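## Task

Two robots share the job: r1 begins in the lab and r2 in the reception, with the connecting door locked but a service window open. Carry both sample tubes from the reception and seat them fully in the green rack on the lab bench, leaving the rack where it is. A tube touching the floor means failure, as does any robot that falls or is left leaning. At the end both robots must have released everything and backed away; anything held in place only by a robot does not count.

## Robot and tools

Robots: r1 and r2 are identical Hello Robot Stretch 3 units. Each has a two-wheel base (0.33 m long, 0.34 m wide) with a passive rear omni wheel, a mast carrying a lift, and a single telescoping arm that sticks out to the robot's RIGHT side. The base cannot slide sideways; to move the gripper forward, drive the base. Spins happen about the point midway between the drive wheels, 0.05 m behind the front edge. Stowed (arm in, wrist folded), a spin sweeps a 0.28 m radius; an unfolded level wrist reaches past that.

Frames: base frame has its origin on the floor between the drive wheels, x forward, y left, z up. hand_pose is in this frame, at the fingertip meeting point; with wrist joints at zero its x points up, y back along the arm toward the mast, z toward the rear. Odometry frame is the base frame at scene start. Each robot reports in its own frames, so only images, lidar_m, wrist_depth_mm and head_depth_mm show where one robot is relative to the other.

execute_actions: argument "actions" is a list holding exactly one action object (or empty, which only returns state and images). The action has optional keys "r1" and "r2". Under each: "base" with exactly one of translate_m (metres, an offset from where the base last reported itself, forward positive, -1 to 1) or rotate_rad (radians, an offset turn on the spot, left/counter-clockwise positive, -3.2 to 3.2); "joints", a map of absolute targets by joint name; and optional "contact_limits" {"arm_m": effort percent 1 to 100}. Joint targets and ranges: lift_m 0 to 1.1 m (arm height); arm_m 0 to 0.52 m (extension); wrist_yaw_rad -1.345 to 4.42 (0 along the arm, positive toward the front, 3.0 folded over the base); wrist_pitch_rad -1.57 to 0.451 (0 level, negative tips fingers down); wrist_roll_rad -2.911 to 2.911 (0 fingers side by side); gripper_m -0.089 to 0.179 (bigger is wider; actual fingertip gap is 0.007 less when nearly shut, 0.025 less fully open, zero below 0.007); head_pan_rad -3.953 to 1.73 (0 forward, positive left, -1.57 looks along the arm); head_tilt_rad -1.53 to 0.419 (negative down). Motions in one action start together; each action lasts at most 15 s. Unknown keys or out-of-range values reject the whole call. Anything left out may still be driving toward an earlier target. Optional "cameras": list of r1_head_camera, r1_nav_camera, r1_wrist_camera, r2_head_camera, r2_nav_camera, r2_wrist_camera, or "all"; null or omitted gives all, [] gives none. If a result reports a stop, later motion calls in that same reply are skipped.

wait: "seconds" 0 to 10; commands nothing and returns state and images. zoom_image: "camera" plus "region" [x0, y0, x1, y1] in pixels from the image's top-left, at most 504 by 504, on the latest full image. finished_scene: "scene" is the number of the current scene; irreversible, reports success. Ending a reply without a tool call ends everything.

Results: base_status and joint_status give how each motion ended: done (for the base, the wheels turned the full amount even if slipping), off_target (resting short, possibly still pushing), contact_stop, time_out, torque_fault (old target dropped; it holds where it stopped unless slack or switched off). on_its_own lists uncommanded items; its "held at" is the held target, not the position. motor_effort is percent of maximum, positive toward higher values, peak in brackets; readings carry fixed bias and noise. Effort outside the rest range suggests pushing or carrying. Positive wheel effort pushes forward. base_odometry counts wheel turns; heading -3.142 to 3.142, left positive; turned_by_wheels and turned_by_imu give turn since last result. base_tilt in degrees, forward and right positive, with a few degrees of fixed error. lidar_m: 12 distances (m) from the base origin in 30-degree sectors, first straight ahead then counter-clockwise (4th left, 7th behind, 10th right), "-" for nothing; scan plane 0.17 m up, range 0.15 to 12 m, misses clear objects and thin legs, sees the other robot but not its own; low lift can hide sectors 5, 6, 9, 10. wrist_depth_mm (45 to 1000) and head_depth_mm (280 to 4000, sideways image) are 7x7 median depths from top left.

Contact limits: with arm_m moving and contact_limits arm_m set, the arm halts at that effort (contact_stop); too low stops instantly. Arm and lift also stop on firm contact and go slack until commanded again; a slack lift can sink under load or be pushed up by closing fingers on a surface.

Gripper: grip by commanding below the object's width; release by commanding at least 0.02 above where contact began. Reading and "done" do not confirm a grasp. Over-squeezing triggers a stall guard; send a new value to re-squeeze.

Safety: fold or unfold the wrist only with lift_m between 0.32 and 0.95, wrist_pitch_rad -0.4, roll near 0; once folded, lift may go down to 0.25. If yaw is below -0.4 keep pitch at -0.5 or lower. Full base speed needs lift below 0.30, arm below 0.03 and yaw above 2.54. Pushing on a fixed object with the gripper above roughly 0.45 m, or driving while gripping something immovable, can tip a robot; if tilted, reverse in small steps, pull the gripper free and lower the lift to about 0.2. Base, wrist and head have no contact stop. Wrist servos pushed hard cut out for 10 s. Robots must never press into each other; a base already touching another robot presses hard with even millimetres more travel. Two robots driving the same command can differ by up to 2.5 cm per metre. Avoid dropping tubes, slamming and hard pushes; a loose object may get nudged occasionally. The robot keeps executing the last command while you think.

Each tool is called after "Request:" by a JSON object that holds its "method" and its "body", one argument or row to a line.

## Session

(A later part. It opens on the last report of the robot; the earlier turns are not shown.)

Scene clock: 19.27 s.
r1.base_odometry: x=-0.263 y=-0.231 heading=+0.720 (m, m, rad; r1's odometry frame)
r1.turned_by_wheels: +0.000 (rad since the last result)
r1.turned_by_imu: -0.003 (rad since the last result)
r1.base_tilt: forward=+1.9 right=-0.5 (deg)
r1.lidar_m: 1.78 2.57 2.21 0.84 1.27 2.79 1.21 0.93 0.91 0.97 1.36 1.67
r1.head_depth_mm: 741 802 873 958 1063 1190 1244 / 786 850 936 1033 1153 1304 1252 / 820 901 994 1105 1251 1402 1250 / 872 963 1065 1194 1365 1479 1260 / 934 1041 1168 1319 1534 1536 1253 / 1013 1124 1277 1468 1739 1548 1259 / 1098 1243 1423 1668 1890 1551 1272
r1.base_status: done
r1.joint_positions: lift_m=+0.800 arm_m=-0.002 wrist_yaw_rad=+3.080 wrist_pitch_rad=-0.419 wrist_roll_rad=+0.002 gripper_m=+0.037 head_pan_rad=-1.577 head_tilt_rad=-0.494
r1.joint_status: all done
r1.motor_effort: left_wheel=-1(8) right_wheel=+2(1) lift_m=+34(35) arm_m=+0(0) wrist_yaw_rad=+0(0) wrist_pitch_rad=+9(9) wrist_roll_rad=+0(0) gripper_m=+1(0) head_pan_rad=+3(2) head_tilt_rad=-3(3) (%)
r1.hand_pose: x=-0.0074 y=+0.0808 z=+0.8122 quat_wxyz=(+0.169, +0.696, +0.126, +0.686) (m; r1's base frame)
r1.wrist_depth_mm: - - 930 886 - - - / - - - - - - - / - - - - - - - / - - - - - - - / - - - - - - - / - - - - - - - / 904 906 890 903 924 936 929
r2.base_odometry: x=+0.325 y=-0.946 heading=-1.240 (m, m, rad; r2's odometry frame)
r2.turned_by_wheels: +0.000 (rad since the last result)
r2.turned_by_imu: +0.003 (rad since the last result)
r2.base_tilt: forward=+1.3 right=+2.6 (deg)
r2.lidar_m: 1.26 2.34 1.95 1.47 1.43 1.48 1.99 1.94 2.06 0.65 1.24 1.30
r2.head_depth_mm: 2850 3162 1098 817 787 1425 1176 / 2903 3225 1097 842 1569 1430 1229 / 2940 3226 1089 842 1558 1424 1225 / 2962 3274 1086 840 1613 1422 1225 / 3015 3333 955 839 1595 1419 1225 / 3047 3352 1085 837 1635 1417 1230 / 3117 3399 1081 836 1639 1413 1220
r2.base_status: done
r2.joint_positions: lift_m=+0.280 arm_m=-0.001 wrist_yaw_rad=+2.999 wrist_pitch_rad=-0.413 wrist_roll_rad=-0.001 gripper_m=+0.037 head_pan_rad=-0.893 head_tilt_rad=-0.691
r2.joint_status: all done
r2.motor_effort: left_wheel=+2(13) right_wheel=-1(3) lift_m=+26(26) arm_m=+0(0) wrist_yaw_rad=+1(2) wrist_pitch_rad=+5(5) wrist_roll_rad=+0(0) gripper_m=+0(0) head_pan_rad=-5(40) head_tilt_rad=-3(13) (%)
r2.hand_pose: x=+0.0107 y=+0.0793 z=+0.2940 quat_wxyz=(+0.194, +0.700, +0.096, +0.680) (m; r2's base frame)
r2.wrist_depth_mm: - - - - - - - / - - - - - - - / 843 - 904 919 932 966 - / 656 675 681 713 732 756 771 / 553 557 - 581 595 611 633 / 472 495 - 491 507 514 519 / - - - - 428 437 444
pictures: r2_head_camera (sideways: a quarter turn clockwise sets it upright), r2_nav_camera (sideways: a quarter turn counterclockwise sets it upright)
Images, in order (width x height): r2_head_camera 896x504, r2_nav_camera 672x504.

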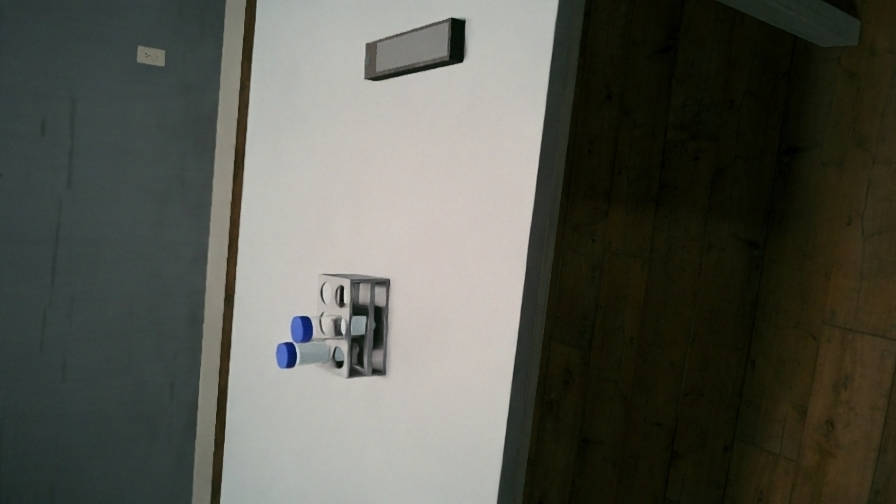

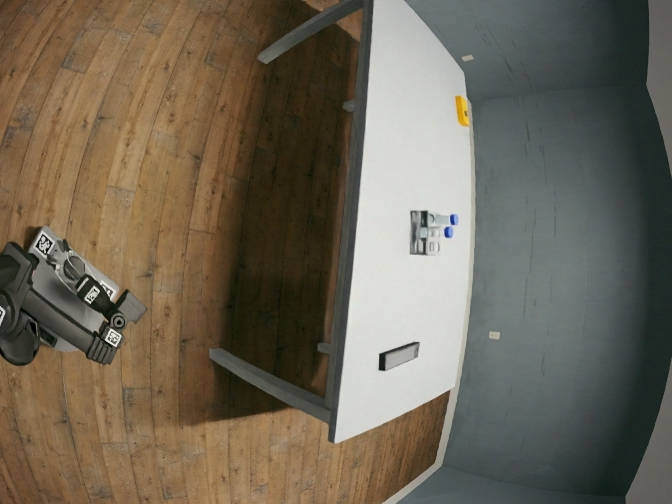

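Request:
{"method": "execute_actions", "body": {
  "actions": [
    {"r1":{"base":{"translate_m":-0.44},"joints":{"lift_m":0.9}},"r2":{"base":{"translate_m":0.31},"joints":{"lift_m":0.84,"head_pan_rad":-1.57,"head_tilt_rad":-0.8}}}
  ],
  "cameras": []
}}

Request:
{"method": "execute_actions", "body": {
  "actions": [
    {"r1":{"base":{"rotate_rad":-0.61}},"r2":{"base":{"rotate_rad":0.463},"joints":{"wrist_yaw_rad":0.0,"gripper_m":0.179}}}
  ],
  "cameras": ["r2_head_camera","r2_wrist_camera","r1_head_camera"]
}}

Scene clock: 26.60 s.
r1.base_odometry: x=-0.594 y=-0.521 heading=+0.720 (m, m, rad; r1's odometry frame)
r1.turned_by_wheels: +0.000 (rad since the last result)
r1.turned_by_imu: -0.003 (rad since the last result)
r1.base_tilt: forward=+2.1 right=-0.5 (deg)
r1.lidar_m: 2.16 3.14 1.00 1.19 2.80 2.04 0.88 0.68 0.66 0.70 1.01 2.04
r1.head_depth_mm: 596 - 3844 851 624 541 - / 554 608 669 750 627 935 - / 596 653 720 801 825 1039 - / 636 701 778 874 997 1165 - / 682 757 848 964 1114 1321 - / 736 823 930 1075 1260 1447 1267 / 800 891 1003 1174 1424 1540 1269
r1.base_status: done
r1.joint_positions: lift_m=+0.900 arm_m=-0.002 wrist_yaw_rad=+3.080 wrist_pitch_rad=-0.419 wrist_roll_rad=+0.002 gripper_m=+0.037 head_pan_rad=-1.577 head_tilt_rad=-0.494
r1.joint_status: all done
r1.motor_effort: left_wheel=-1(5) right_wheel=+2(3) lift_m=+34(35) arm_m=+0(1) wrist_yaw_rad=+0(0) wrist_pitch_rad=+8(8) wrist_roll_rad=+0(0) gripper_m=+0(0) head_pan_rad=+3(3) head_tilt_rad=-3(3) (%)
r1.hand_pose: x=-0.0074 y=+0.0809 z=+0.9123 quat_wxyz=(+0.169, +0.696, +0.126, +0.686) (m; r1's base frame)
r1.wrist_depth_mm: - - - - - - - / - - - - - 899 - / - - - - - - - / - - - - - - - / - - - - - - - / - - - - - - - / - - - - - - -
r2.base_odometry: x=+0.426 y=-1.239 heading=-1.240 (m, m, rad; r2's odometry frame)
r2.turned_by_wheels: +0.000 (rad since the last result)
r2.turned_by_imu: +0.003 (rad since the last result)
r2.base_tilt: forward=+1.3 right=+2.7 (deg)
r2.lidar_m: 0.95 2.07 2.13 1.61 1.59 1.63 2.27 2.23 0.71 1.13 1.10 1.15
r2.head_depth_mm: 2781 2864 2280 888 1535 - - / 3112 2970 921 793 1199 - 1128 / 3454 2971 921 765 1556 1412 - / 3300 1189 887 745 1526 1424 - / 3146 1186 915 743 1456 - 1136 / 2990 1186 915 742 671 1354 1154 / 2852 2910 910 741 638 1337 1172
r2.base_status: done
r2.joint_positions: lift_m=+0.840 arm_m=-0.001 wrist_yaw_rad=+3.000 wrist_pitch_rad=-0.413 wrist_roll_rad=-0.001 gripper_m=+0.037 head_pan_rad=-1.563 head_tilt_rad=-0.790
r2.joint_status: all done
r2.motor_effort: left_wheel=+2(14) right_wheel=-1(4) lift_m=+41(42) arm_m=+0(0) wrist_yaw_rad=+0(1) wrist_pitch_rad=+5(5) wrist_roll_rad=+0(0) gripper_m=+0(0) head_pan_rad=-3(53) head_tilt_rad=-4(12) (%)
r2.hand_pose: x=+0.0106 y=+0.0792 z=+0.8535 quat_wxyz=(+0.194, +0.700, +0.096, +0.680) (m; r2's base frame)
r2.wrist_depth_mm: - - - - - - - / - - - - - - - / - - - - - - - / - - - - - - - / - - - - - - - / - - - - - - - / 994 981 - - - - -
pictures: none
No camera images: the call's "cameras" was empty. Leave "cameras" out to get every camera's image.

Scene clock: 29.10 s.
r1.base_odometry: x=-0.594 y=-0.521 heading=+0.110 (m, m, rad; r1's odometry frame)
r1.turned_by_wheels: -0.610 (rad since the last result)
r1.turned_by_imu: -0.613 (rad since the last result)
r1.base_tilt: forward=+2.0 right=-0.5 (deg)
r1.lidar_m: 2.04 2.11 2.84 1.00 2.13 2.86 2.75 0.95 0.69 0.66 0.68 0.92
r1.head_depth_mm: - - - 773 626 915 - / - - 3424 766 627 932 - / - - 3877 816 630 927 - / - - 3898 864 633 928 - / - - - 867 634 926 - / - - 3943 877 640 923 1095 / - - 716 716 641 925 1097
r1.base_status: done
r1.joint_positions: lift_m=+0.900 arm_m=-0.002 wrist_yaw_rad=+3.080 wrist_pitch_rad=-0.419 wrist_roll_rad=+0.002 gripper_m=+0.037 head_pan_rad=-1.577 head_tilt_rad=-0.494
r1.joint_status: not commanded
r1.motor_effort: left_wheel=+2(7) right_wheel=-2(5) lift_m=+34(34) arm_m=+0(0) wrist_yaw_rad=+0(0) wrist_pitch_rad=+8(8) wrist_roll_rad=+0(0) gripper_m=+0(1) head_pan_rad=+3(4) head_tilt_rad=-3(3) (%)
r1.hand_pose: x=-0.0074 y=+0.0809 z=+0.9123 quat_wxyz=(+0.169, +0.696, +0.126, +0.686) (m; r1's base frame)
r1.wrist_depth_mm: - - - - - - - / - - - - - - - / - - - - - - - / - - - - - - - / - - - - - - - / - - - - - - - / - - - - - - -
r2.base_odometry: x=+0.426 y=-1.239 heading=-0.777 (m, m, rad; r2's odometry frame)
r2.turned_by_wheels: +0.463 (rad since the last result)
r2.turned_by_imu: +0.464 (rad since the last result)
r2.base_tilt: forward=+1.3 right=+2.7 (deg)
r2.lidar_m: 2.07 2.13 1.64 1.57 1.60 2.18 2.23 0.71 1.15 1.10 1.13 0.95
r2.head_depth_mm: 2915 2981 923 749 732 - - / 2903 2964 921 748 676 - - / 2898 2951 918 748 667 - - / 2878 2968 792 745 657 - - / 2863 2943 885 742 671 1331 1178 / 2857 2936 912 742 672 1334 1177 / 2840 2923 909 741 670 1342 1176
r2.base_status: done
r2.joint_positions: lift_m=+0.840 arm_m=-0.001 wrist_yaw_rad=+0.002 wrist_pitch_rad=-0.413 wrist_roll_rad=-0.001 gripper_m=+0.179 head_pan_rad=-1.563 head_tilt_rad=-0.790
r2.joint_status: all done
r2.motor_effort: left_wheel=-2(8) right_wheel=+1(5) lift_m=+41(41) arm_m=+0(0) wrist_yaw_rad=-2(4) wrist_pitch_rad=+5(5) wrist_roll_rad=+0(0) gripper_m=+0(88) head_pan_rad=-5(5) head_tilt_rad=-3(4) (%)
r2.hand_pose: x=-0.0211 y=-0.3685 z=+0.8535 quat_wxyz=(+0.693, +0.146, -0.691, -0.145) (m; r2's base frame)
r2.wrist_depth_mm: 775 - - - - - - / 577 588 620 461 666 720 - / 421 429 444 450 480 493 490 / 337 342 353 360 368 375 390 / 287 286 287 294 299 316 317 / - - - - - - - / 978 995 965 - - - -
pictures: r1_head_camera (sideways: a quarter turn clockwise sets it upright), r2_head_camera (sideways: a quarter turn clockwise sets it upright), r2_wrist_camera
Images, in order (width x height): r1_head_camera 896x504, r2_head_camera 896x504, r2_wrist_camera 644x364.

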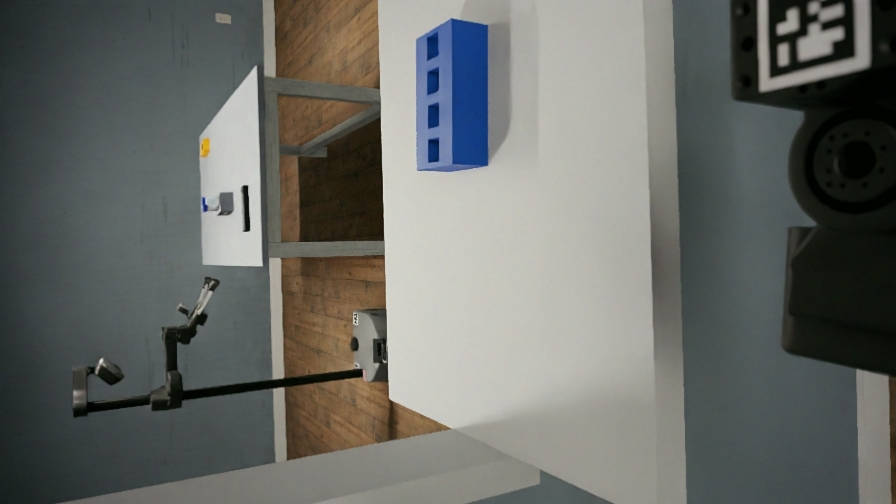

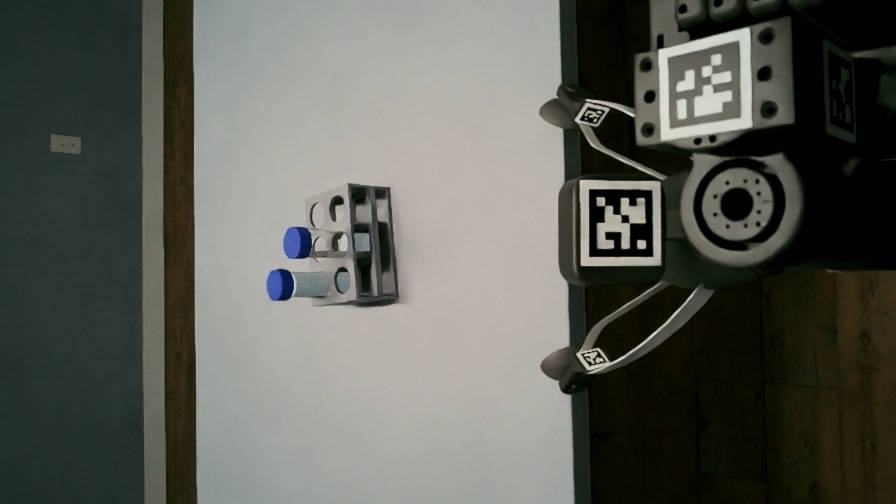

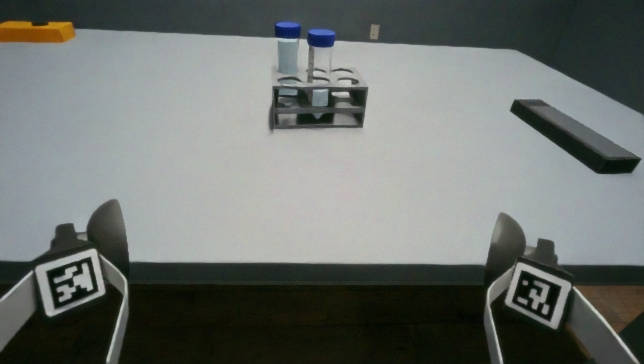

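Request:
{"method": "execute_actions", "body": {
  "actions": [
    {"r2":{"joints":{"lift_m":0.81,"arm_m":0.22,"wrist_yaw_rad":0.04}}}
  ],
  "cameras": ["r2_head_camera","r2_wrist_camera","r1_head_camera"]
}}

Scene clock: 32.87 s.
r1.base_odometry: x=-0.594 y=-0.521 heading=+0.110 (m, m, rad; r1's odometry frame)
r1.turned_by_wheels: +0.000 (rad since the last result)
r1.turned_by_imu: -0.001 (rad since the last result)
r1.base_tilt: forward=+2.1 right=-0.4 (deg)
r1.lidar_m: 2.04 2.11 2.85 1.00 2.13 2.86 2.74 0.96 0.69 0.66 0.68 0.92
r1.head_depth_mm: - - - 768 625 914 - / - - 3459 765 628 931 - / - - 3906 821 628 933 - / - - 3920 865 630 927 - / - - - 869 636 924 - / - - 4000 876 636 923 1095 / - - 719 715 640 916 1092
r1.base_status: not commanded
r1.joint_positions: lift_m=+0.900 arm_m=-0.002 wrist_yaw_rad=+3.080 wrist_pitch_rad=-0.419 wrist_roll_rad=+0.002 gripper_m=+0.037 head_pan_rad=-1.577 head_tilt_rad=-0.494
r1.joint_status: not commanded
r1.motor_effort: left_wheel=+2(2) right_wheel=-2(2) lift_m=+34(34) arm_m=+0(0) wrist_yaw_rad=+1(1) wrist_pitch_rad=+8(9) wrist_roll_rad=+0(0) gripper_m=+1(0) head_pan_rad=+2(2) head_tilt_rad=-2(2) (%)
r1.hand_pose: x=-0.0074 y=+0.0809 z=+0.9123 quat_wxyz=(+0.169, +0.696, +0.126, +0.686) (m; r1's base frame)
r1.wrist_depth_mm: - - - - - - - / - - - - - - - / - - - - - - - / - - - - - - - / - - - - - - - / - - - - - - - / - - - - - - -
r2.base_odometry: x=+0.426 y=-1.239 heading=-0.777 (m, m, rad; r2's odometry frame)
r2.turned_by_wheels: +0.000 (rad since the last result)
r2.turned_by_imu: +0.001 (rad since the last result)
r2.base_tilt: forward=+1.3 right=+2.7 (deg)
r2.lidar_m: 2.07 2.14 1.63 1.57 1.60 2.18 2.23 0.71 1.15 1.10 1.13 0.95
r2.head_depth_mm: 2933 2975 923 770 - - - / 2926 2940 952 - 1459 1342 1182 / 2909 2967 949 - 1461 1340 1179 / 2889 2960 916 - 1456 1340 1179 / 2880 2951 885 726 672 1338 1176 / 2857 2930 910 741 670 1336 1177 / 2841 2922 908 740 670 1332 1171
r2.base_status: not commanded
r2.joint_positions: lift_m=+0.810 arm_m=+0.220 wrist_yaw_rad=+0.040 wrist_pitch_rad=-0.413 wrist_roll_rad=-0.001 gripper_m=+0.179 head_pan_rad=-1.563 head_tilt_rad=-0.790
r2.joint_status: all done
r2.motor_effort: left_wheel=-2(3) right_wheel=+2(2) lift_m=+26(38) arm_m=+4(5) wrist_yaw_rad=+0(3) wrist_pitch_rad=+5(5) wrist_roll_rad=+0(0) gripper_m=+0(1) head_pan_rad=-5(5) head_tilt_rad=-4(4) (%)
r2.hand_pose: x=-0.0126 y=-0.5894 z=+0.8239 quat_wxyz=(+0.695, +0.159, -0.688, -0.132) (m; r2's base frame)
r2.wrist_depth_mm: - - - - - - - / 488 500 506 240 579 610 637 / 362 367 371 262 386 422 439 / 286 293 287 253 290 325 335 / 245 242 246 250 254 271 268 / - 205 208 212 217 217 227 / 177 179 180 184 188 189 192
pictures: r1_head_camera (sideways: a quarter turn clockwise sets it upright), r2_head_camera (sideways: a quarter turn clockwise sets it upright), r2_wrist_camera
Images, in order (width x height): r1_head_camera 896x504, r2_head_camera 896x504, r2_wrist_camera 644x364.

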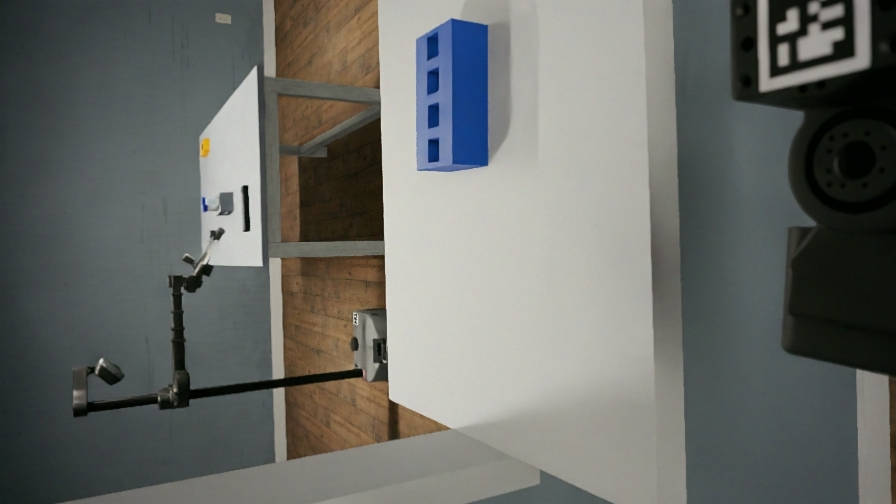

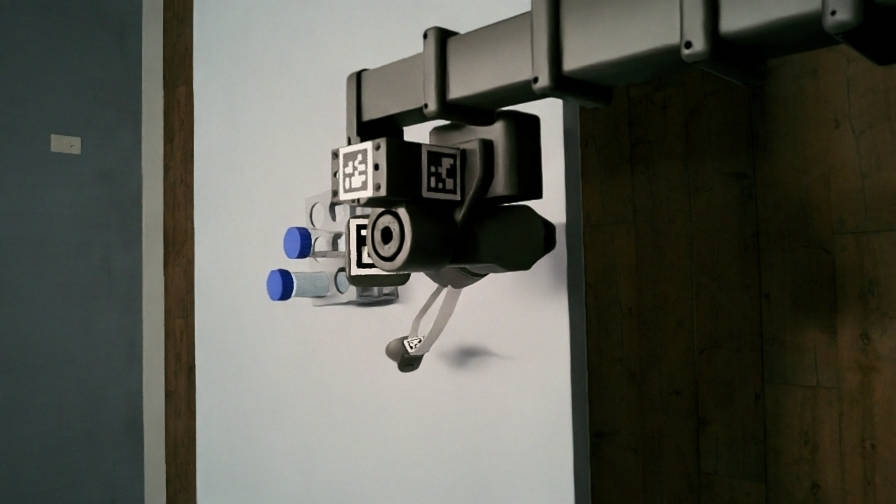

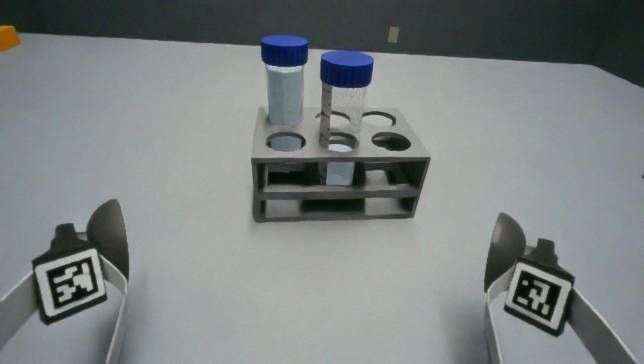

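Request:
{"method": "execute_actions", "body": {
  "actions": [
    {"r2":{"base":{"translate_m":-0.021},"joints":{"lift_m":0.77,"arm_m":0.27}}}
  ],
  "cameras": ["r2_wrist_camera"]
}}

Request:
{"method": "execute_actions", "body": {
  "actions": [
    {"r2":{"joints":{"arm_m":0.345},"contact_limits":{"arm_m":15}}}
  ],
  "cameras": ["r2_wrist_camera","r2_head_camera"]
}}

Scene clock: 35.80 s.
r1.base_odometry: x=-0.594 y=-0.521 heading=+0.110 (m, m, rad; r1's odometry frame)
r1.turned_by_wheels: +0.000 (rad since the last result)
r1.turned_by_imu: +0.000 (rad since the last result)
r1.base_tilt: forward=+1.9 right=-0.4 (deg)
r1.lidar_m: 2.04 2.11 2.85 1.00 2.13 2.86 2.74 0.96 0.69 0.66 0.68 0.92
r1.head_depth_mm: - - - 769 624 916 - / - - 3452 766 626 929 - / - - 3883 815 630 928 - / - - 3971 866 633 928 - / - - - 871 635 923 - / - - 3943 874 637 926 1097 / - - 718 713 641 920 1094
r1.base_status: not commanded
r1.joint_positions: lift_m=+0.900 arm_m=-0.002 wrist_yaw_rad=+3.080 wrist_pitch_rad=-0.419 wrist_roll_rad=+0.002 gripper_m=+0.037 head_pan_rad=-1.577 head_tilt_rad=-0.494
r1.joint_status: not commanded
r1.motor_effort: left_wheel=+2(2) right_wheel=-2(2) lift_m=+34(34) arm_m=-1(0) wrist_yaw_rad=+0(0) wrist_pitch_rad=+8(8) wrist_roll_rad=+0(0) gripper_m=+0(0) head_pan_rad=+2(3) head_tilt_rad=-3(3) (%)
r1.hand_pose: x=-0.0074 y=+0.0809 z=+0.9123 quat_wxyz=(+0.169, +0.696, +0.126, +0.686) (m; r1's base frame)
r1.wrist_depth_mm: - - - - - - - / - - - - - - - / - - - - - - - / - - - - - - - / - - - - - - - / - - - - - - - / - - - - - - -
r2.base_odometry: x=+0.411 y=-1.224 heading=-0.777 (m, m, rad; r2's odometry frame)
r2.turned_by_wheels: +0.000 (rad since the last result)
r2.turned_by_imu: +0.001 (rad since the last result)
r2.base_tilt: forward=+1.3 right=+2.7 (deg)
r2.lidar_m: 2.09 2.16 1.64 1.57 1.59 2.19 2.21 0.69 0.73 1.10 1.14 0.97
r2.head_depth_mm: 2925 2979 926 750 677 - - / 2924 2978 952 - 667 1344 1181 / 2871 2954 949 - 676 1343 1181 / 2899 2969 914 - 673 1339 1177 / 2883 2943 858 724 671 1344 1174 / 2874 2939 910 742 671 1339 1176 / 2847 2919 911 740 669 1330 1171
r2.base_status: done
r2.joint_positions: lift_m=+0.770 arm_m=+0.270 wrist_yaw_rad=+0.040 wrist_pitch_rad=-0.413 wrist_roll_rad=-0.001 gripper_m=+0.179 head_pan_rad=-1.563 head_tilt_rad=-0.790
r2.joint_status: all done
r2.motor_effort: left_wheel=-3(9) right_wheel=+1(4) lift_m=+26(25) arm_m=+4(5) wrist_yaw_rad=+1(0) wrist_pitch_rad=+5(5) wrist_roll_rad=+0(0) gripper_m=+0(0) head_pan_rad=-5(4) head_tilt_rad=-4(4) (%)
r2.hand_pose: x=-0.0126 y=-0.6394 z=+0.7839 quat_wxyz=(+0.695, +0.159, -0.688, -0.132) (m; r2's base frame)
r2.wrist_depth_mm: 574 612 192 148 - - - / 374 385 203 420 435 464 487 / 281 283 189 187 217 325 339 / 220 226 189 188 221 250 257 / 191 188 188 194 200 211 209 / - 158 162 165 168 167 175 / 137 139 140 143 145 147 148
pictures: r2_wrist_camera
Images, in order (width x height): r2_wrist_camera 644x364.

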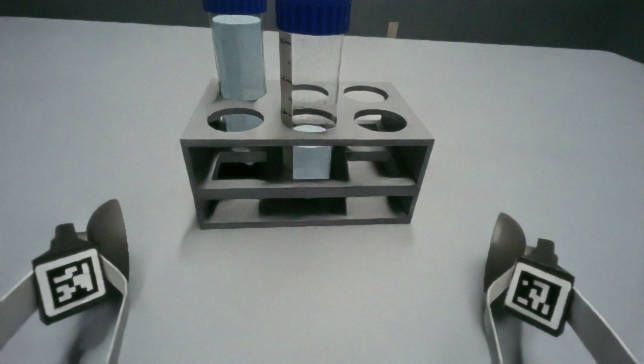

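Scene clock: 37.53 s.
r1.base_odometry: x=-0.594 y=-0.521 heading=+0.110 (m, m, rad; r1's odometry frame)
r1.turned_by_wheels: +0.000 (rad since the last result)
r1.turned_by_imu: +0.000 (rad since the last result)
r1.base_tilt: forward=+2.0 right=-0.6 (deg)
r1.lidar_m: 2.04 2.11 2.86 1.00 2.13 2.85 2.74 0.96 0.69 0.66 0.68 0.92
r1.head_depth_mm: - - - 770 624 916 - / - - 3461 766 628 932 - / - - 3913 820 631 932 - / - - 3886 868 633 926 - / - - - 870 635 925 - / - - - 875 639 922 1098 / - - 717 717 640 921 1097
r1.base_status: not commanded
r1.joint_positions: lift_m=+0.900 arm_m=-0.002 wrist_yaw_rad=+3.080 wrist_pitch_rad=-0.419 wrist_roll_rad=+0.002 gripper_m=+0.037 head_pan_rad=-1.577 head_tilt_rad=-0.494
r1.joint_status: not commanded
r1.motor_effort: left_wheel=+2(2) right_wheel=-2(2) lift_m=+34(34) arm_m=+0(1) wrist_yaw_rad=+0(1) wrist_pitch_rad=+8(8) wrist_roll_rad=+0(0) gripper_m=+1(1) head_pan_rad=+3(2) head_tilt_rad=-3(2) (%)
r1.hand_pose: x=-0.0074 y=+0.0809 z=+0.9123 quat_wxyz=(+0.169, +0.696, +0.126, +0.686) (m; r1's base frame)
r1.wrist_depth_mm: - - - - - - - / - - - - - - - / - - - - - - - / - - - - - - - / - - - - - - - / - - - - - - - / - - - - - - -
r2.base_odometry: x=+0.411 y=-1.224 heading=-0.777 (m, m, rad; r2's odometry frame)
r2.turned_by_wheels: +0.000 (rad since the last result)
r2.turned_by_imu: +0.001 (rad since the last result)
r2.base_tilt: forward=+1.3 right=+2.7 (deg)
r2.lidar_m: 2.09 2.16 1.64 1.57 1.59 2.19 2.21 0.69 0.73 1.10 1.14 0.97
r2.head_depth_mm: 2930 2976 922 750 676 - - / 2939 2968 950 - 1453 1350 1182 / 2896 2949 - 710 672 1340 1184 / 2914 2946 980 707 672 1340 1180 / 2874 2948 856 743 672 1341 1173 / 2882 2926 912 743 669 1334 1174 / 2819 2939 907 740 669 1334 1176
r2.base_status: not commanded
r2.joint_positions: lift_m=+0.770 arm_m=+0.345 wrist_yaw_rad=+0.041 wrist_pitch_rad=-0.414 wrist_roll_rad=-0.001 gripper_m=+0.179 head_pan_rad=-1.563 head_tilt_rad=-0.790
r2.joint_status: all done
r2.motor_effort: left_wheel=-2(3) right_wheel=+1(2) lift_m=+26(26) arm_m=+4(5) wrist_yaw_rad=-2(1) wrist_pitch_rad=+5(5) wrist_roll_rad=+0(0) gripper_m=+0(0) head_pan_rad=-4(4) head_tilt_rad=-4(3) (%)
r2.contact_limits: arm_m 15 (drawing in: default 23, maximum 38; extending or still: default 31, maximum 51)
r2.hand_pose: x=-0.0123 y=-0.7144 z=+0.7839 quat_wxyz=(+0.695, +0.160, -0.688, -0.131) (m; r2's base frame)
r2.wrist_depth_mm: - 549 112 86 - - - / 373 379 124 82 448 459 489 / 278 283 141 279 300 324 336 / 219 206 137 140 149 248 254 / 190 109 111 114 117 203 207 / - 127 143 133 136 159 175 / 136 137 139 141 143 146 148
pictures: r2_head_camera (sideways: a quarter turn clockwise sets it upright), r2_wrist_camera
Images, in order (width x height): r2_head_camera 896x504, r2_wrist_camera 644x364.

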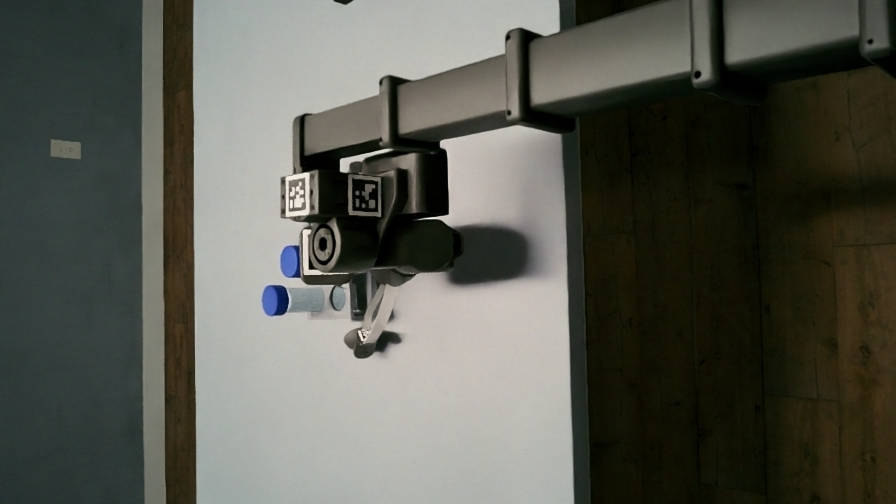

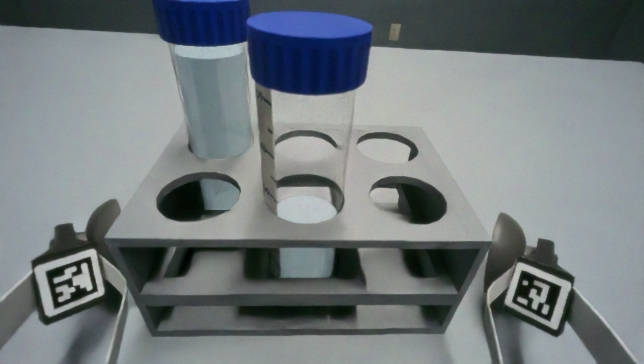

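Request:
{"method": "execute_actions", "body": {
  "actions": [
    {"r2":{"joints":{"arm_m":0.357},"contact_limits":{"arm_m":15}}}
  ],
  "cameras": []
}}

Request:
{"method": "execute_actions", "body": {
  "actions": [
    {"r2":{"joints":{"gripper_m":0.06}}}
  ],
  "cameras": ["r2_wrist_camera"]
}}

Scene clock: 38.77 s.
r1.base_odometry: x=-0.594 y=-0.521 heading=+0.110 (m, m, rad; r1's odometry frame)
r1.turned_by_wheels: +0.000 (rad since the last result)
r1.turned_by_imu: +0.000 (rad since the last result)
r1.base_tilt: forward=+2.0 right=-0.4 (deg)
r1.lidar_m: 2.04 2.11 2.85 1.00 2.14 2.86 2.74 0.96 0.69 0.66 0.68 0.93
r1.head_depth_mm: - - - 770 624 918 - / - - 3458 767 627 932 - / - - 3923 820 629 932 - / - - 3846 864 633 923 - / - - - 869 637 925 - / - - - 875 639 923 1096 / - - 718 718 641 921 1096
r1.base_status: not commanded
r1.joint_positions: lift_m=+0.900 arm_m=-0.002 wrist_yaw_rad=+3.080 wrist_pitch_rad=-0.419 wrist_roll_rad=+0.002 gripper_m=+0.037 head_pan_rad=-1.577 head_tilt_rad=-0.494
r1.joint_status: not commanded
r1.motor_effort: left_wheel=+2(2) right_wheel=-2(2) lift_m=+34(34) arm_m=-1(1) wrist_yaw_rad=+0(0) wrist_pitch_rad=+8(8) wrist_roll_rad=+1(0) gripper_m=+0(0) head_pan_rad=+3(2) head_tilt_rad=-3(3) (%)
r1.hand_pose: x=-0.0074 y=+0.0809 z=+0.9123 quat_wxyz=(+0.169, +0.696, +0.126, +0.686) (m; r1's base frame)
r1.wrist_depth_mm: - - - - - - - / - - - - - - - / - - - - - - - / - - - - - - - / - - - - - - - / - - - - - - - / - - - - - - -
r2.base_odometry: x=+0.411 y=-1.224 heading=-0.777 (m, m, rad; r2's odometry frame)
r2.turned_by_wheels: +0.000 (rad since the last result)
r2.turned_by_imu: +0.000 (rad since the last result)
r2.base_tilt: forward=+1.3 right=+2.7 (deg)
r2.lidar_m: 2.09 2.15 1.64 1.57 1.59 2.19 2.21 0.69 0.73 1.10 1.14 0.97
r2.head_depth_mm: 2925 2995 920 760 675 - - / 2896 2971 967 - 1462 1340 1183 / 2910 2931 - 717 674 1346 1179 / 2904 2940 981 715 673 1341 1181 / 2860 2963 883 742 671 1340 1175 / 2853 2947 909 740 670 1328 1175 / 2863 2915 909 741 669 1331 1172
r2.base_status: not commanded
r2.joint_positions: lift_m=+0.770 arm_m=+0.357 wrist_yaw_rad=+0.041 wrist_pitch_rad=-0.414 wrist_roll_rad=-0.001 gripper_m=+0.179 head_pan_rad=-1.563 head_tilt_rad=-0.790
r2.joint_status: all done
r2.motor_effort: left_wheel=-2(2) right_wheel=+1(1) lift_m=+26(26) arm_m=+4(4) wrist_yaw_rad=-2(2) wrist_pitch_rad=+5(5) wrist_roll_rad=+0(0) gripper_m=+0(0) head_pan_rad=-4(4) head_tilt_rad=-3(4) (%)
r2.contact_limits: arm_m 15 (drawing in: default 23, maximum 38; extending or still: default 31, maximum 51)
r2.hand_pose: x=-0.0123 y=-0.7264 z=+0.7839 quat_wxyz=(+0.695, +0.160, -0.688, -0.131) (m; r2's base frame)
r2.wrist_depth_mm: - - 110 86 - - - / 375 382 123 77 433 465 490 / 275 284 138 270 310 324 335 / 220 215 136 139 142 251 254 / 191 109 112 109 113 200 206 / - 124 126 126 131 119 174 / 136 138 138 138 138 143 148
pictures: none
No camera images: the call's "cameras" was empty. Leave "cameras" out to get every camera's image.

Scene clock: 40.43 s.
r1.base_odometry: x=-0.594 y=-0.521 heading=+0.110 (m, m, rad; r1's odometry frame)
r1.turned_by_wheels: +0.000 (rad since the last result)
r1.turned_by_imu: +0.000 (rad since the last result)
r1.base_tilt: forward=+1.9 right=-0.4 (deg)
r1.lidar_m: 2.04 2.11 2.84 1.00 2.13 2.86 2.74 0.96 0.69 0.66 0.68 0.92
r1.head_depth_mm: - - - 768 625 916 - / - - 3498 768 627 934 - / - - 3818 820 632 930 - / - - 3873 865 633 927 - / - - - 869 635 926 - / - - 3930 872 639 923 1091 / - - 718 715 640 920 1090
r1.base_status: not commanded
r1.joint_positions: lift_m=+0.900 arm_m=-0.002 wrist_yaw_rad=+3.080 wrist_pitch_rad=-0.419 wrist_roll_rad=+0.002 gripper_m=+0.037 head_pan_rad=-1.577 head_tilt_rad=-0.494
r1.joint_status: not commanded
r1.motor_effort: left_wheel=+2(2) right_wheel=-2(2) lift_m=+34(34) arm_m=+0(0) wrist_yaw_rad=-1(1) wrist_pitch_rad=+8(8) wrist_roll_rad=+1(0) gripper_m=+0(1) head_pan_rad=+3(3) head_tilt_rad=-2(3) (%)
r1.hand_pose: x=-0.0074 y=+0.0809 z=+0.9123 quat_wxyz=(+0.169, +0.696, +0.126, +0.686) (m; r1's base frame)
r1.wrist_depth_mm: - - - - - - - / - - - - - - - / - - - - - - - / - - - - - - - / - - - - - - - / - - - - - - - / - - - - - - -
r2.base_odometry: x=+0.411 y=-1.224 heading=-0.777 (m, m, rad; r2's odometry frame)
r2.turned_by_wheels: +0.000 (rad since the last result)
r2.turned_by_imu: +0.000 (rad since the last result)
r2.base_tilt: forward=+1.3 right=+2.7 (deg)
r2.lidar_m: 2.09 2.16 1.64 1.57 1.59 2.19 2.21 0.69 0.73 1.10 1.13 0.97
r2.head_depth_mm: 2932 2983 924 758 676 - - / 2922 2992 967 - 1453 1341 1178 / 2882 2979 - 718 675 1341 1180 / 2893 2966 982 716 673 1341 1180 / 2886 2937 884 744 672 1334 1177 / 2878 2930 912 741 671 1337 1177 / 2844 2923 907 739 670 1333 1171
r2.base_status: not commanded
r2.joint_positions: lift_m=+0.770 arm_m=+0.357 wrist_yaw_rad=+0.041 wrist_pitch_rad=-0.413 wrist_roll_rad=-0.001 gripper_m=+0.062 head_pan_rad=-1.563 head_tilt_rad=-0.790
r2.joint_status: all done
r2.motor_effort: left_wheel=-3(3) right_wheel=+1(2) lift_m=+26(26) arm_m=+4(4) wrist_yaw_rad=-1(1) wrist_pitch_rad=+5(5) wrist_roll_rad=+0(0) gripper_m=-39(100) head_pan_rad=-5(4) head_tilt_rad=-3(3) (%)
r2.hand_pose: x=-0.0123 y=-0.7264 z=+0.7840 quat_wxyz=(+0.695, +0.159, -0.688, -0.131) (m; r2's base frame)
r2.wrist_depth_mm: - - 123 89 - - - / 368 392 142 94 433 462 495 / 276 283 153 180 294 326 339 / 221 216 144 144 151 249 257 / 185 135 149 137 145 200 207 / - 150 148 149 140 173 174 / 135 138 140 142 144 147 151
pictures: r2_wrist_camera
Images, in order (width x height): r2_wrist_camera 644x364.

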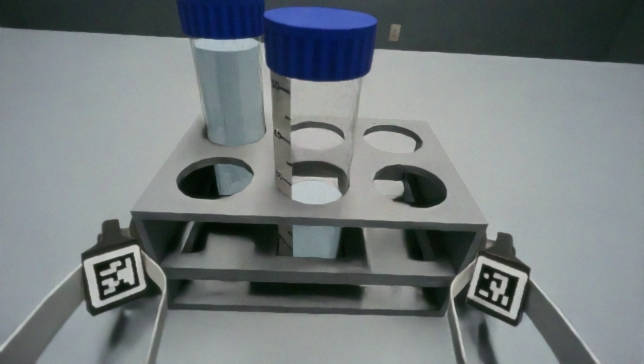

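Request:
{"method": "execute_actions", "body": {
  "actions": [
    {"r2":{"joints":{"lift_m":0.80}}}
  ],
  "cameras": ["r2_wrist_camera","r1_head_camera"]
}}

Request:
{"method": "zoom_image", "body": {
  "camera": "r1_head_camera",
  "region": [170, 160, 270, 280]
}}

Scene clock: 41.93 s.
r1.base_odometry: x=-0.594 y=-0.521 heading=+0.110 (m, m, rad; r1's odometry frame)
r1.turned_by_wheels: +0.000 (rad since the last result)
r1.turned_by_imu: +0.000 (rad since the last result)
r1.base_tilt: forward=+2.0 right=-0.5 (deg)
r1.lidar_m: 2.04 2.11 2.85 1.00 2.14 2.85 2.74 0.96 0.69 0.66 0.68 0.92
r1.head_depth_mm: - - - 770 626 917 - / - - 3481 766 628 930 - / - - 3932 818 630 927 - / - - 3892 864 633 929 - / - - - 868 636 926 - / - - 3919 875 638 925 1097 / - - 719 716 640 923 1094
r1.base_status: not commanded
r1.joint_positions: lift_m=+0.900 arm_m=-0.002 wrist_yaw_rad=+3.080 wrist_pitch_rad=-0.419 wrist_roll_rad=+0.002 gripper_m=+0.037 head_pan_rad=-1.577 head_tilt_rad=-0.494
r1.joint_status: not commanded
r1.motor_effort: left_wheel=+2(2) right_wheel=-2(2) lift_m=+34(34) arm_m=+0(1) wrist_yaw_rad=+0(0) wrist_pitch_rad=+8(8) wrist_roll_rad=+0(0) gripper_m=+1(0) head_pan_rad=+3(3) head_tilt_rad=-3(3) (%)
r1.hand_pose: x=-0.0074 y=+0.0809 z=+0.9123 quat_wxyz=(+0.169, +0.696, +0.126, +0.686) (m; r1's base frame)
r1.wrist_depth_mm: - - - - - - - / - - - - - - - / - - - - - - - / - - - - - - - / - - - - - - - / - - - - - - - / - - - - - - -
r2.base_odometry: x=+0.411 y=-1.224 heading=-0.777 (m, m, rad; r2's odometry frame)
r2.turned_by_wheels: +0.000 (rad since the last result)
r2.turned_by_imu: +0.000 (rad since the last result)
r2.base_tilt: forward=+1.3 right=+2.7 (deg)
r2.lidar_m: 2.09 2.16 1.64 1.57 1.59 2.19 2.21 0.69 0.73 1.10 1.14 0.97
r2.head_depth_mm: 2915 3011 924 770 - - - / 2915 2993 987 - 1455 1345 1183 / 2929 2956 - 736 674 1341 1183 / 2886 2945 - 724 673 1343 1181 / 2899 2940 881 744 672 1342 1177 / 2854 2945 911 741 670 1336 1174 / 2836 2922 908 739 669 1335 1172
r2.base_status: not commanded
r2.joint_positions: lift_m=+0.800 arm_m=+0.357 wrist_yaw_rad=+0.041 wrist_pitch_rad=-0.429 wrist_roll_rad=-0.001 gripper_m=+0.070 head_pan_rad=-1.563 head_tilt_rad=-0.790
r2.joint_status: all done
r2.on_its_own: gripper_m is held at +0.068, not at your +0.060, by its stall guard, which is still easing
r2.motor_effort: left_wheel=-3(2) right_wheel=+1(1) lift_m=+43(46) arm_m=+3(4) wrist_yaw_rad=-1(1) wrist_pitch_rad=+10(10) wrist_roll_rad=+0(0) gripper_m=-34(36) head_pan_rad=-5(5) head_tilt_rad=-4(4) (%)
r2.hand_pose: x=-0.0124 y=-0.7245 z=+0.8099 quat_wxyz=(+0.694, +0.165, -0.687, -0.137) (m; r2's base frame)
r2.wrist_depth_mm: - - - - - - - / 427 441 165 128 512 537 562 / 325 332 175 334 365 378 387 / 258 261 151 147 168 292 301 / 216 146 169 144 172 243 244 / 191 150 146 149 139 - 205 / 159 164 163 162 163 173 178
pictures: r1_head_camera (sideways: a quarter turn clockwise sets it upright), r2_wrist_camera
Images, in order (width x height): r1_head_camera 896x504, r2_wrist_camera 644x364.

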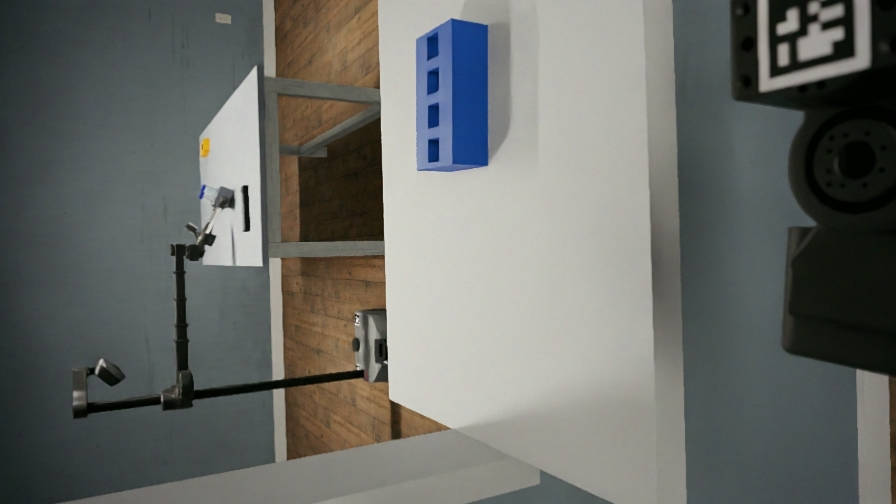

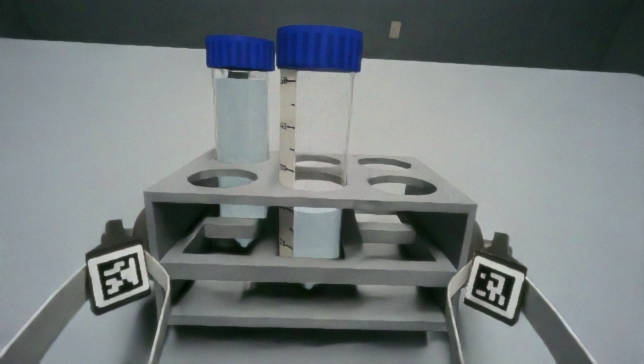

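Region (170, 160, 270, 280) of r1_head_camera's 896x504 image, scaled by 4.200, with more detail than that image has.

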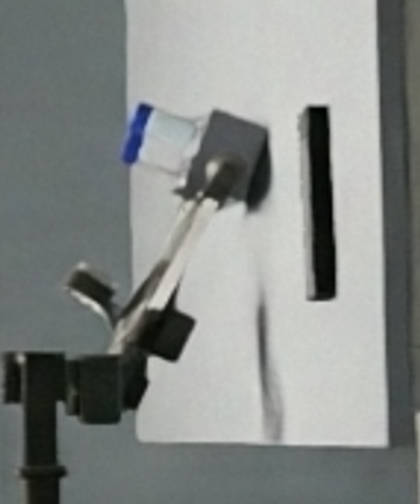

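Request:
{"method": "execute_actions", "body": {
  "actions": [
    {"r2":{"joints":{"lift_m":0.77}}}
  ],
  "cameras": []
}}

Request:
{"method": "execute_actions", "body": {
  "actions": [
    {"r2":{"base":{"translate_m":-0.14},"joints":{"gripper_m":0.085}}}
  ],
  "cameras": ["r2_wrist_camera","r2_head_camera"]
}}

Scene clock: 44.67 s.
r1.base_odometry: x=-0.594 y=-0.521 heading=+0.110 (m, m, rad; r1's odometry frame)
r1.turned_by_wheels: +0.000 (rad since the last result)
r1.turned_by_imu: +0.000 (rad since the last result)
r1.base_tilt: forward=+2.0 right=-0.6 (deg)
r1.lidar_m: 2.04 2.11 2.84 1.00 2.13 2.86 2.74 0.96 0.69 0.66 0.68 0.92
r1.head_depth_mm: - - - 769 623 916 - / - - 3441 765 626 930 - / - - 3930 817 629 932 - / - - 3917 864 632 928 - / - - - 871 635 923 - / - - 3991 875 637 925 1095 / - - 718 718 642 920 1094
r1.base_status: not commanded
r1.joint_positions: lift_m=+0.900 arm_m=-0.002 wrist_yaw_rad=+3.080 wrist_pitch_rad=-0.419 wrist_roll_rad=+0.002 gripper_m=+0.037 head_pan_rad=-1.577 head_tilt_rad=-0.494
r1.joint_status: not commanded
r1.motor_effort: left_wheel=+2(2) right_wheel=-2(2) lift_m=+34(34) arm_m=-1(0) wrist_yaw_rad=+0(0) wrist_pitch_rad=+8(8) wrist_roll_rad=+0(0) gripper_m=+0(0) head_pan_rad=+1(3) head_tilt_rad=-2(3) (%)
r1.hand_pose: x=-0.0074 y=+0.0809 z=+0.9123 quat_wxyz=(+0.169, +0.696, +0.126, +0.686) (m; r1's base frame)
r1.wrist_depth_mm: - - - - - - - / - - - - - - - / - - - - - - - / - - - - - - - / - - - - - - - / - - - - - - - / - - - - - - -
r2.base_odometry: x=+0.411 y=-1.224 heading=-0.777 (m, m, rad; r2's odometry frame)
r2.turned_by_wheels: +0.000 (rad since the last result)
r2.turned_by_imu: +0.001 (rad since the last result)
r2.base_tilt: forward=+1.4 right=+2.7 (deg)
r2.lidar_m: 2.09 2.16 1.64 1.57 1.59 2.19 2.21 0.69 0.73 1.10 1.14 0.97
r2.head_depth_mm: 2913 2961 924 760 677 - - / 2919 2990 968 - 1458 1348 1183 / 2880 2944 - 717 675 1346 1176 / 2897 2954 981 716 674 1339 1181 / 2872 2960 884 743 671 1342 1175 / 2846 2945 909 742 671 1335 1173 / 2833 2936 908 740 669 1336 1174
r2.base_status: not commanded
r2.joint_positions: lift_m=+0.770 arm_m=+0.357 wrist_yaw_rad=+0.041 wrist_pitch_rad=-0.406 wrist_roll_rad=-0.001 gripper_m=+0.084 head_pan_rad=-1.563 head_tilt_rad=-0.790
r2.joint_status: all done
r2.on_its_own: gripper_m is held at +0.083, not at your +0.060, by its stall guard, which is still easing
r2.motor_effort: left_wheel=-3(3) right_wheel=+1(1) lift_m=+24(34) arm_m=+3(4) wrist_yaw_rad=-1(0) wrist_pitch_rad=+2(10) wrist_roll_rad=+0(1) gripper_m=-28(29) head_pan_rad=-5(4) head_tilt_rad=-4(3) (%)
r2.hand_pose: x=-0.0123 y=-0.7273 z=+0.7856 quat_wxyz=(+0.696, +0.157, -0.689, -0.129) (m; r2's base frame)
r2.wrist_depth_mm: - - 128 93 - - - / 382 398 146 373 452 481 514 / 282 291 157 184 302 334 344 / 225 219 144 143 149 254 262 / 185 135 149 140 161 202 209 / 163 151 147 148 150 175 176 / 135 140 142 144 147 147 152
pictures: none
No camera images: the call's "cameras" was empty. Leave "cameras" out to get every camera's image.

Scene clock: 47.20 s.
r1.base_odometry: x=-0.594 y=-0.521 heading=+0.110 (m, m, rad; r1's odometry frame)
r1.turned_by_wheels: +0.000 (rad since the last result)
r1.turned_by_imu: +0.000 (rad since the last result)
r1.base_tilt: forward=+2.0 right=-0.4 (deg)
r1.lidar_m: 2.04 2.11 2.85 1.00 2.13 2.86 2.74 0.95 0.69 0.66 0.68 0.92
r1.head_depth_mm: - - - 769 625 911 - / - - 3440 767 629 933 - / - - 3874 815 630 928 - / - - 3885 865 632 929 - / - - - 873 634 925 - / - - - 874 639 923 1099 / - - 718 715 641 922 1093
r1.base_status: not commanded
r1.joint_positions: lift_m=+0.900 arm_m=-0.002 wrist_yaw_rad=+3.080 wrist_pitch_rad=-0.419 wrist_roll_rad=+0.002 gripper_m=+0.037 head_pan_rad=-1.577 head_tilt_rad=-0.494
r1.joint_status: not commanded
r1.motor_effort: left_wheel=+2(2) right_wheel=-2(2) lift_m=+34(34) arm_m=-1(0) wrist_yaw_rad=+0(0) wrist_pitch_rad=+8(8) wrist_roll_rad=+0(0) gripper_m=+0(0) head_pan_rad=+1(2) head_tilt_rad=-3(3) (%)
r1.hand_pose: x=-0.0074 y=+0.0809 z=+0.9123 quat_wxyz=(+0.169, +0.696, +0.126, +0.686) (m; r1's base frame)
r1.wrist_depth_mm: - - - - - - - / - - - - - - - / - - - - - - - / - - - - - - - / - - - - - - - / - - - - - - - / - - - - - - -
r2.base_odometry: x=+0.311 y=-1.126 heading=-0.777 (m, m, rad; r2's odometry frame)
r2.turned_by_wheels: +0.000 (rad since the last result)
r2.turned_by_imu: +0.001 (rad since the last result)
r2.base_tilt: forward=+1.3 right=+2.7 (deg)
r2.lidar_m: 2.23 2.27 1.63 1.56 1.60 2.14 2.07 2.14 0.60 1.10 1.13 1.09
r2.head_depth_mm: 2920 2983 924 746 678 - - / 2921 2973 966 - 1455 1347 1180 / 2884 2952 - 717 674 1341 1176 / 2912 2964 980 715 673 1341 1178 / 2888 2923 885 742 671 1341 1180 / 2883 2933 910 741 671 1339 1178 / 2890 2928 908 740 670 1331 1174
r2.base_status: done
r2.joint_positions: lift_m=+0.770 arm_m=+0.357 wrist_yaw_rad=+0.045 wrist_pitch_rad=-0.406 wrist_roll_rad=-0.001 gripper_m=+0.096 head_pan_rad=-1.563 head_tilt_rad=-0.790
r2.joint_status: gripper_m off_target (ended at +0.096, target +0.085)
r2.on_its_own: gripper_m is held at +0.095, not at your +0.085, by its stall guard, which is still easing
r2.motor_effort: left_wheel=+0(8) right_wheel=+0(3) lift_m=+25(25) arm_m=+3(3) wrist_yaw_rad=-6(5) wrist_pitch_rad=+2(2) wrist_roll_rad=+0(0) gripper_m=-23(28) head_pan_rad=-4(5) head_tilt_rad=-4(3) (%)
r2.hand_pose: x=-0.0113 y=-0.7273 z=+0.7856 quat_wxyz=(+0.696, +0.159, -0.689, -0.127) (m; r2's base frame)
r2.wrist_depth_mm: - - 127 93 - - - / 385 397 145 367 452 477 546 / 281 291 156 183 306 332 344 / 223 219 144 144 151 257 261 / 187 135 149 140 154 200 201 / - 150 148 149 149 - 176 / 137 140 142 144 146 147 152
pictures: r2_head_camera (sideways: a quarter turn clockwise sets it upright), r2_wrist_camera
Images, in order (width x height): r2_head_camera 896x504, r2_wrist_camera 644x364.

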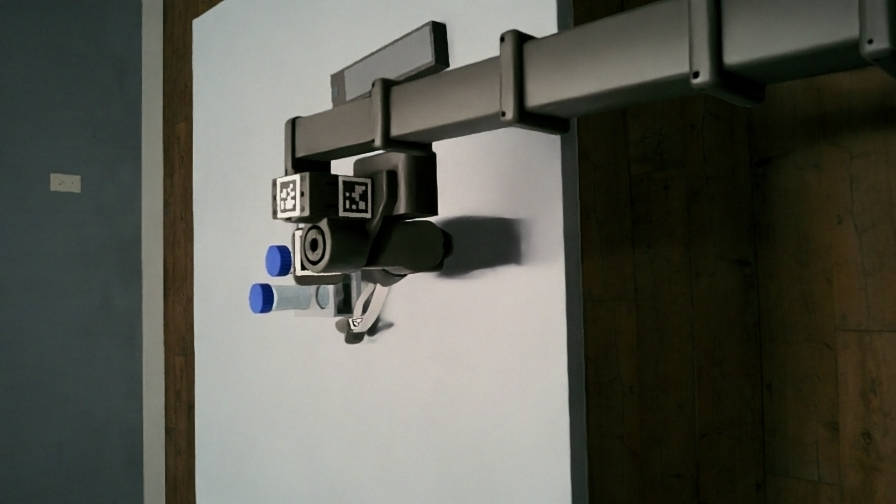

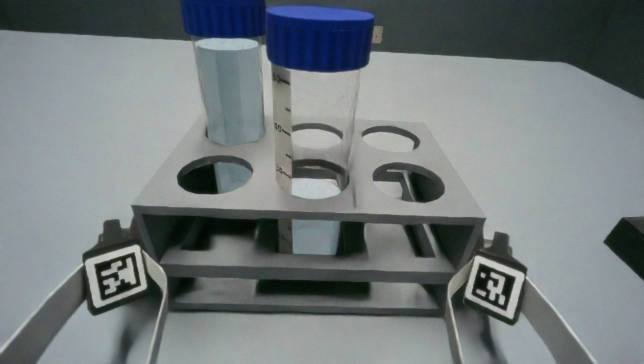

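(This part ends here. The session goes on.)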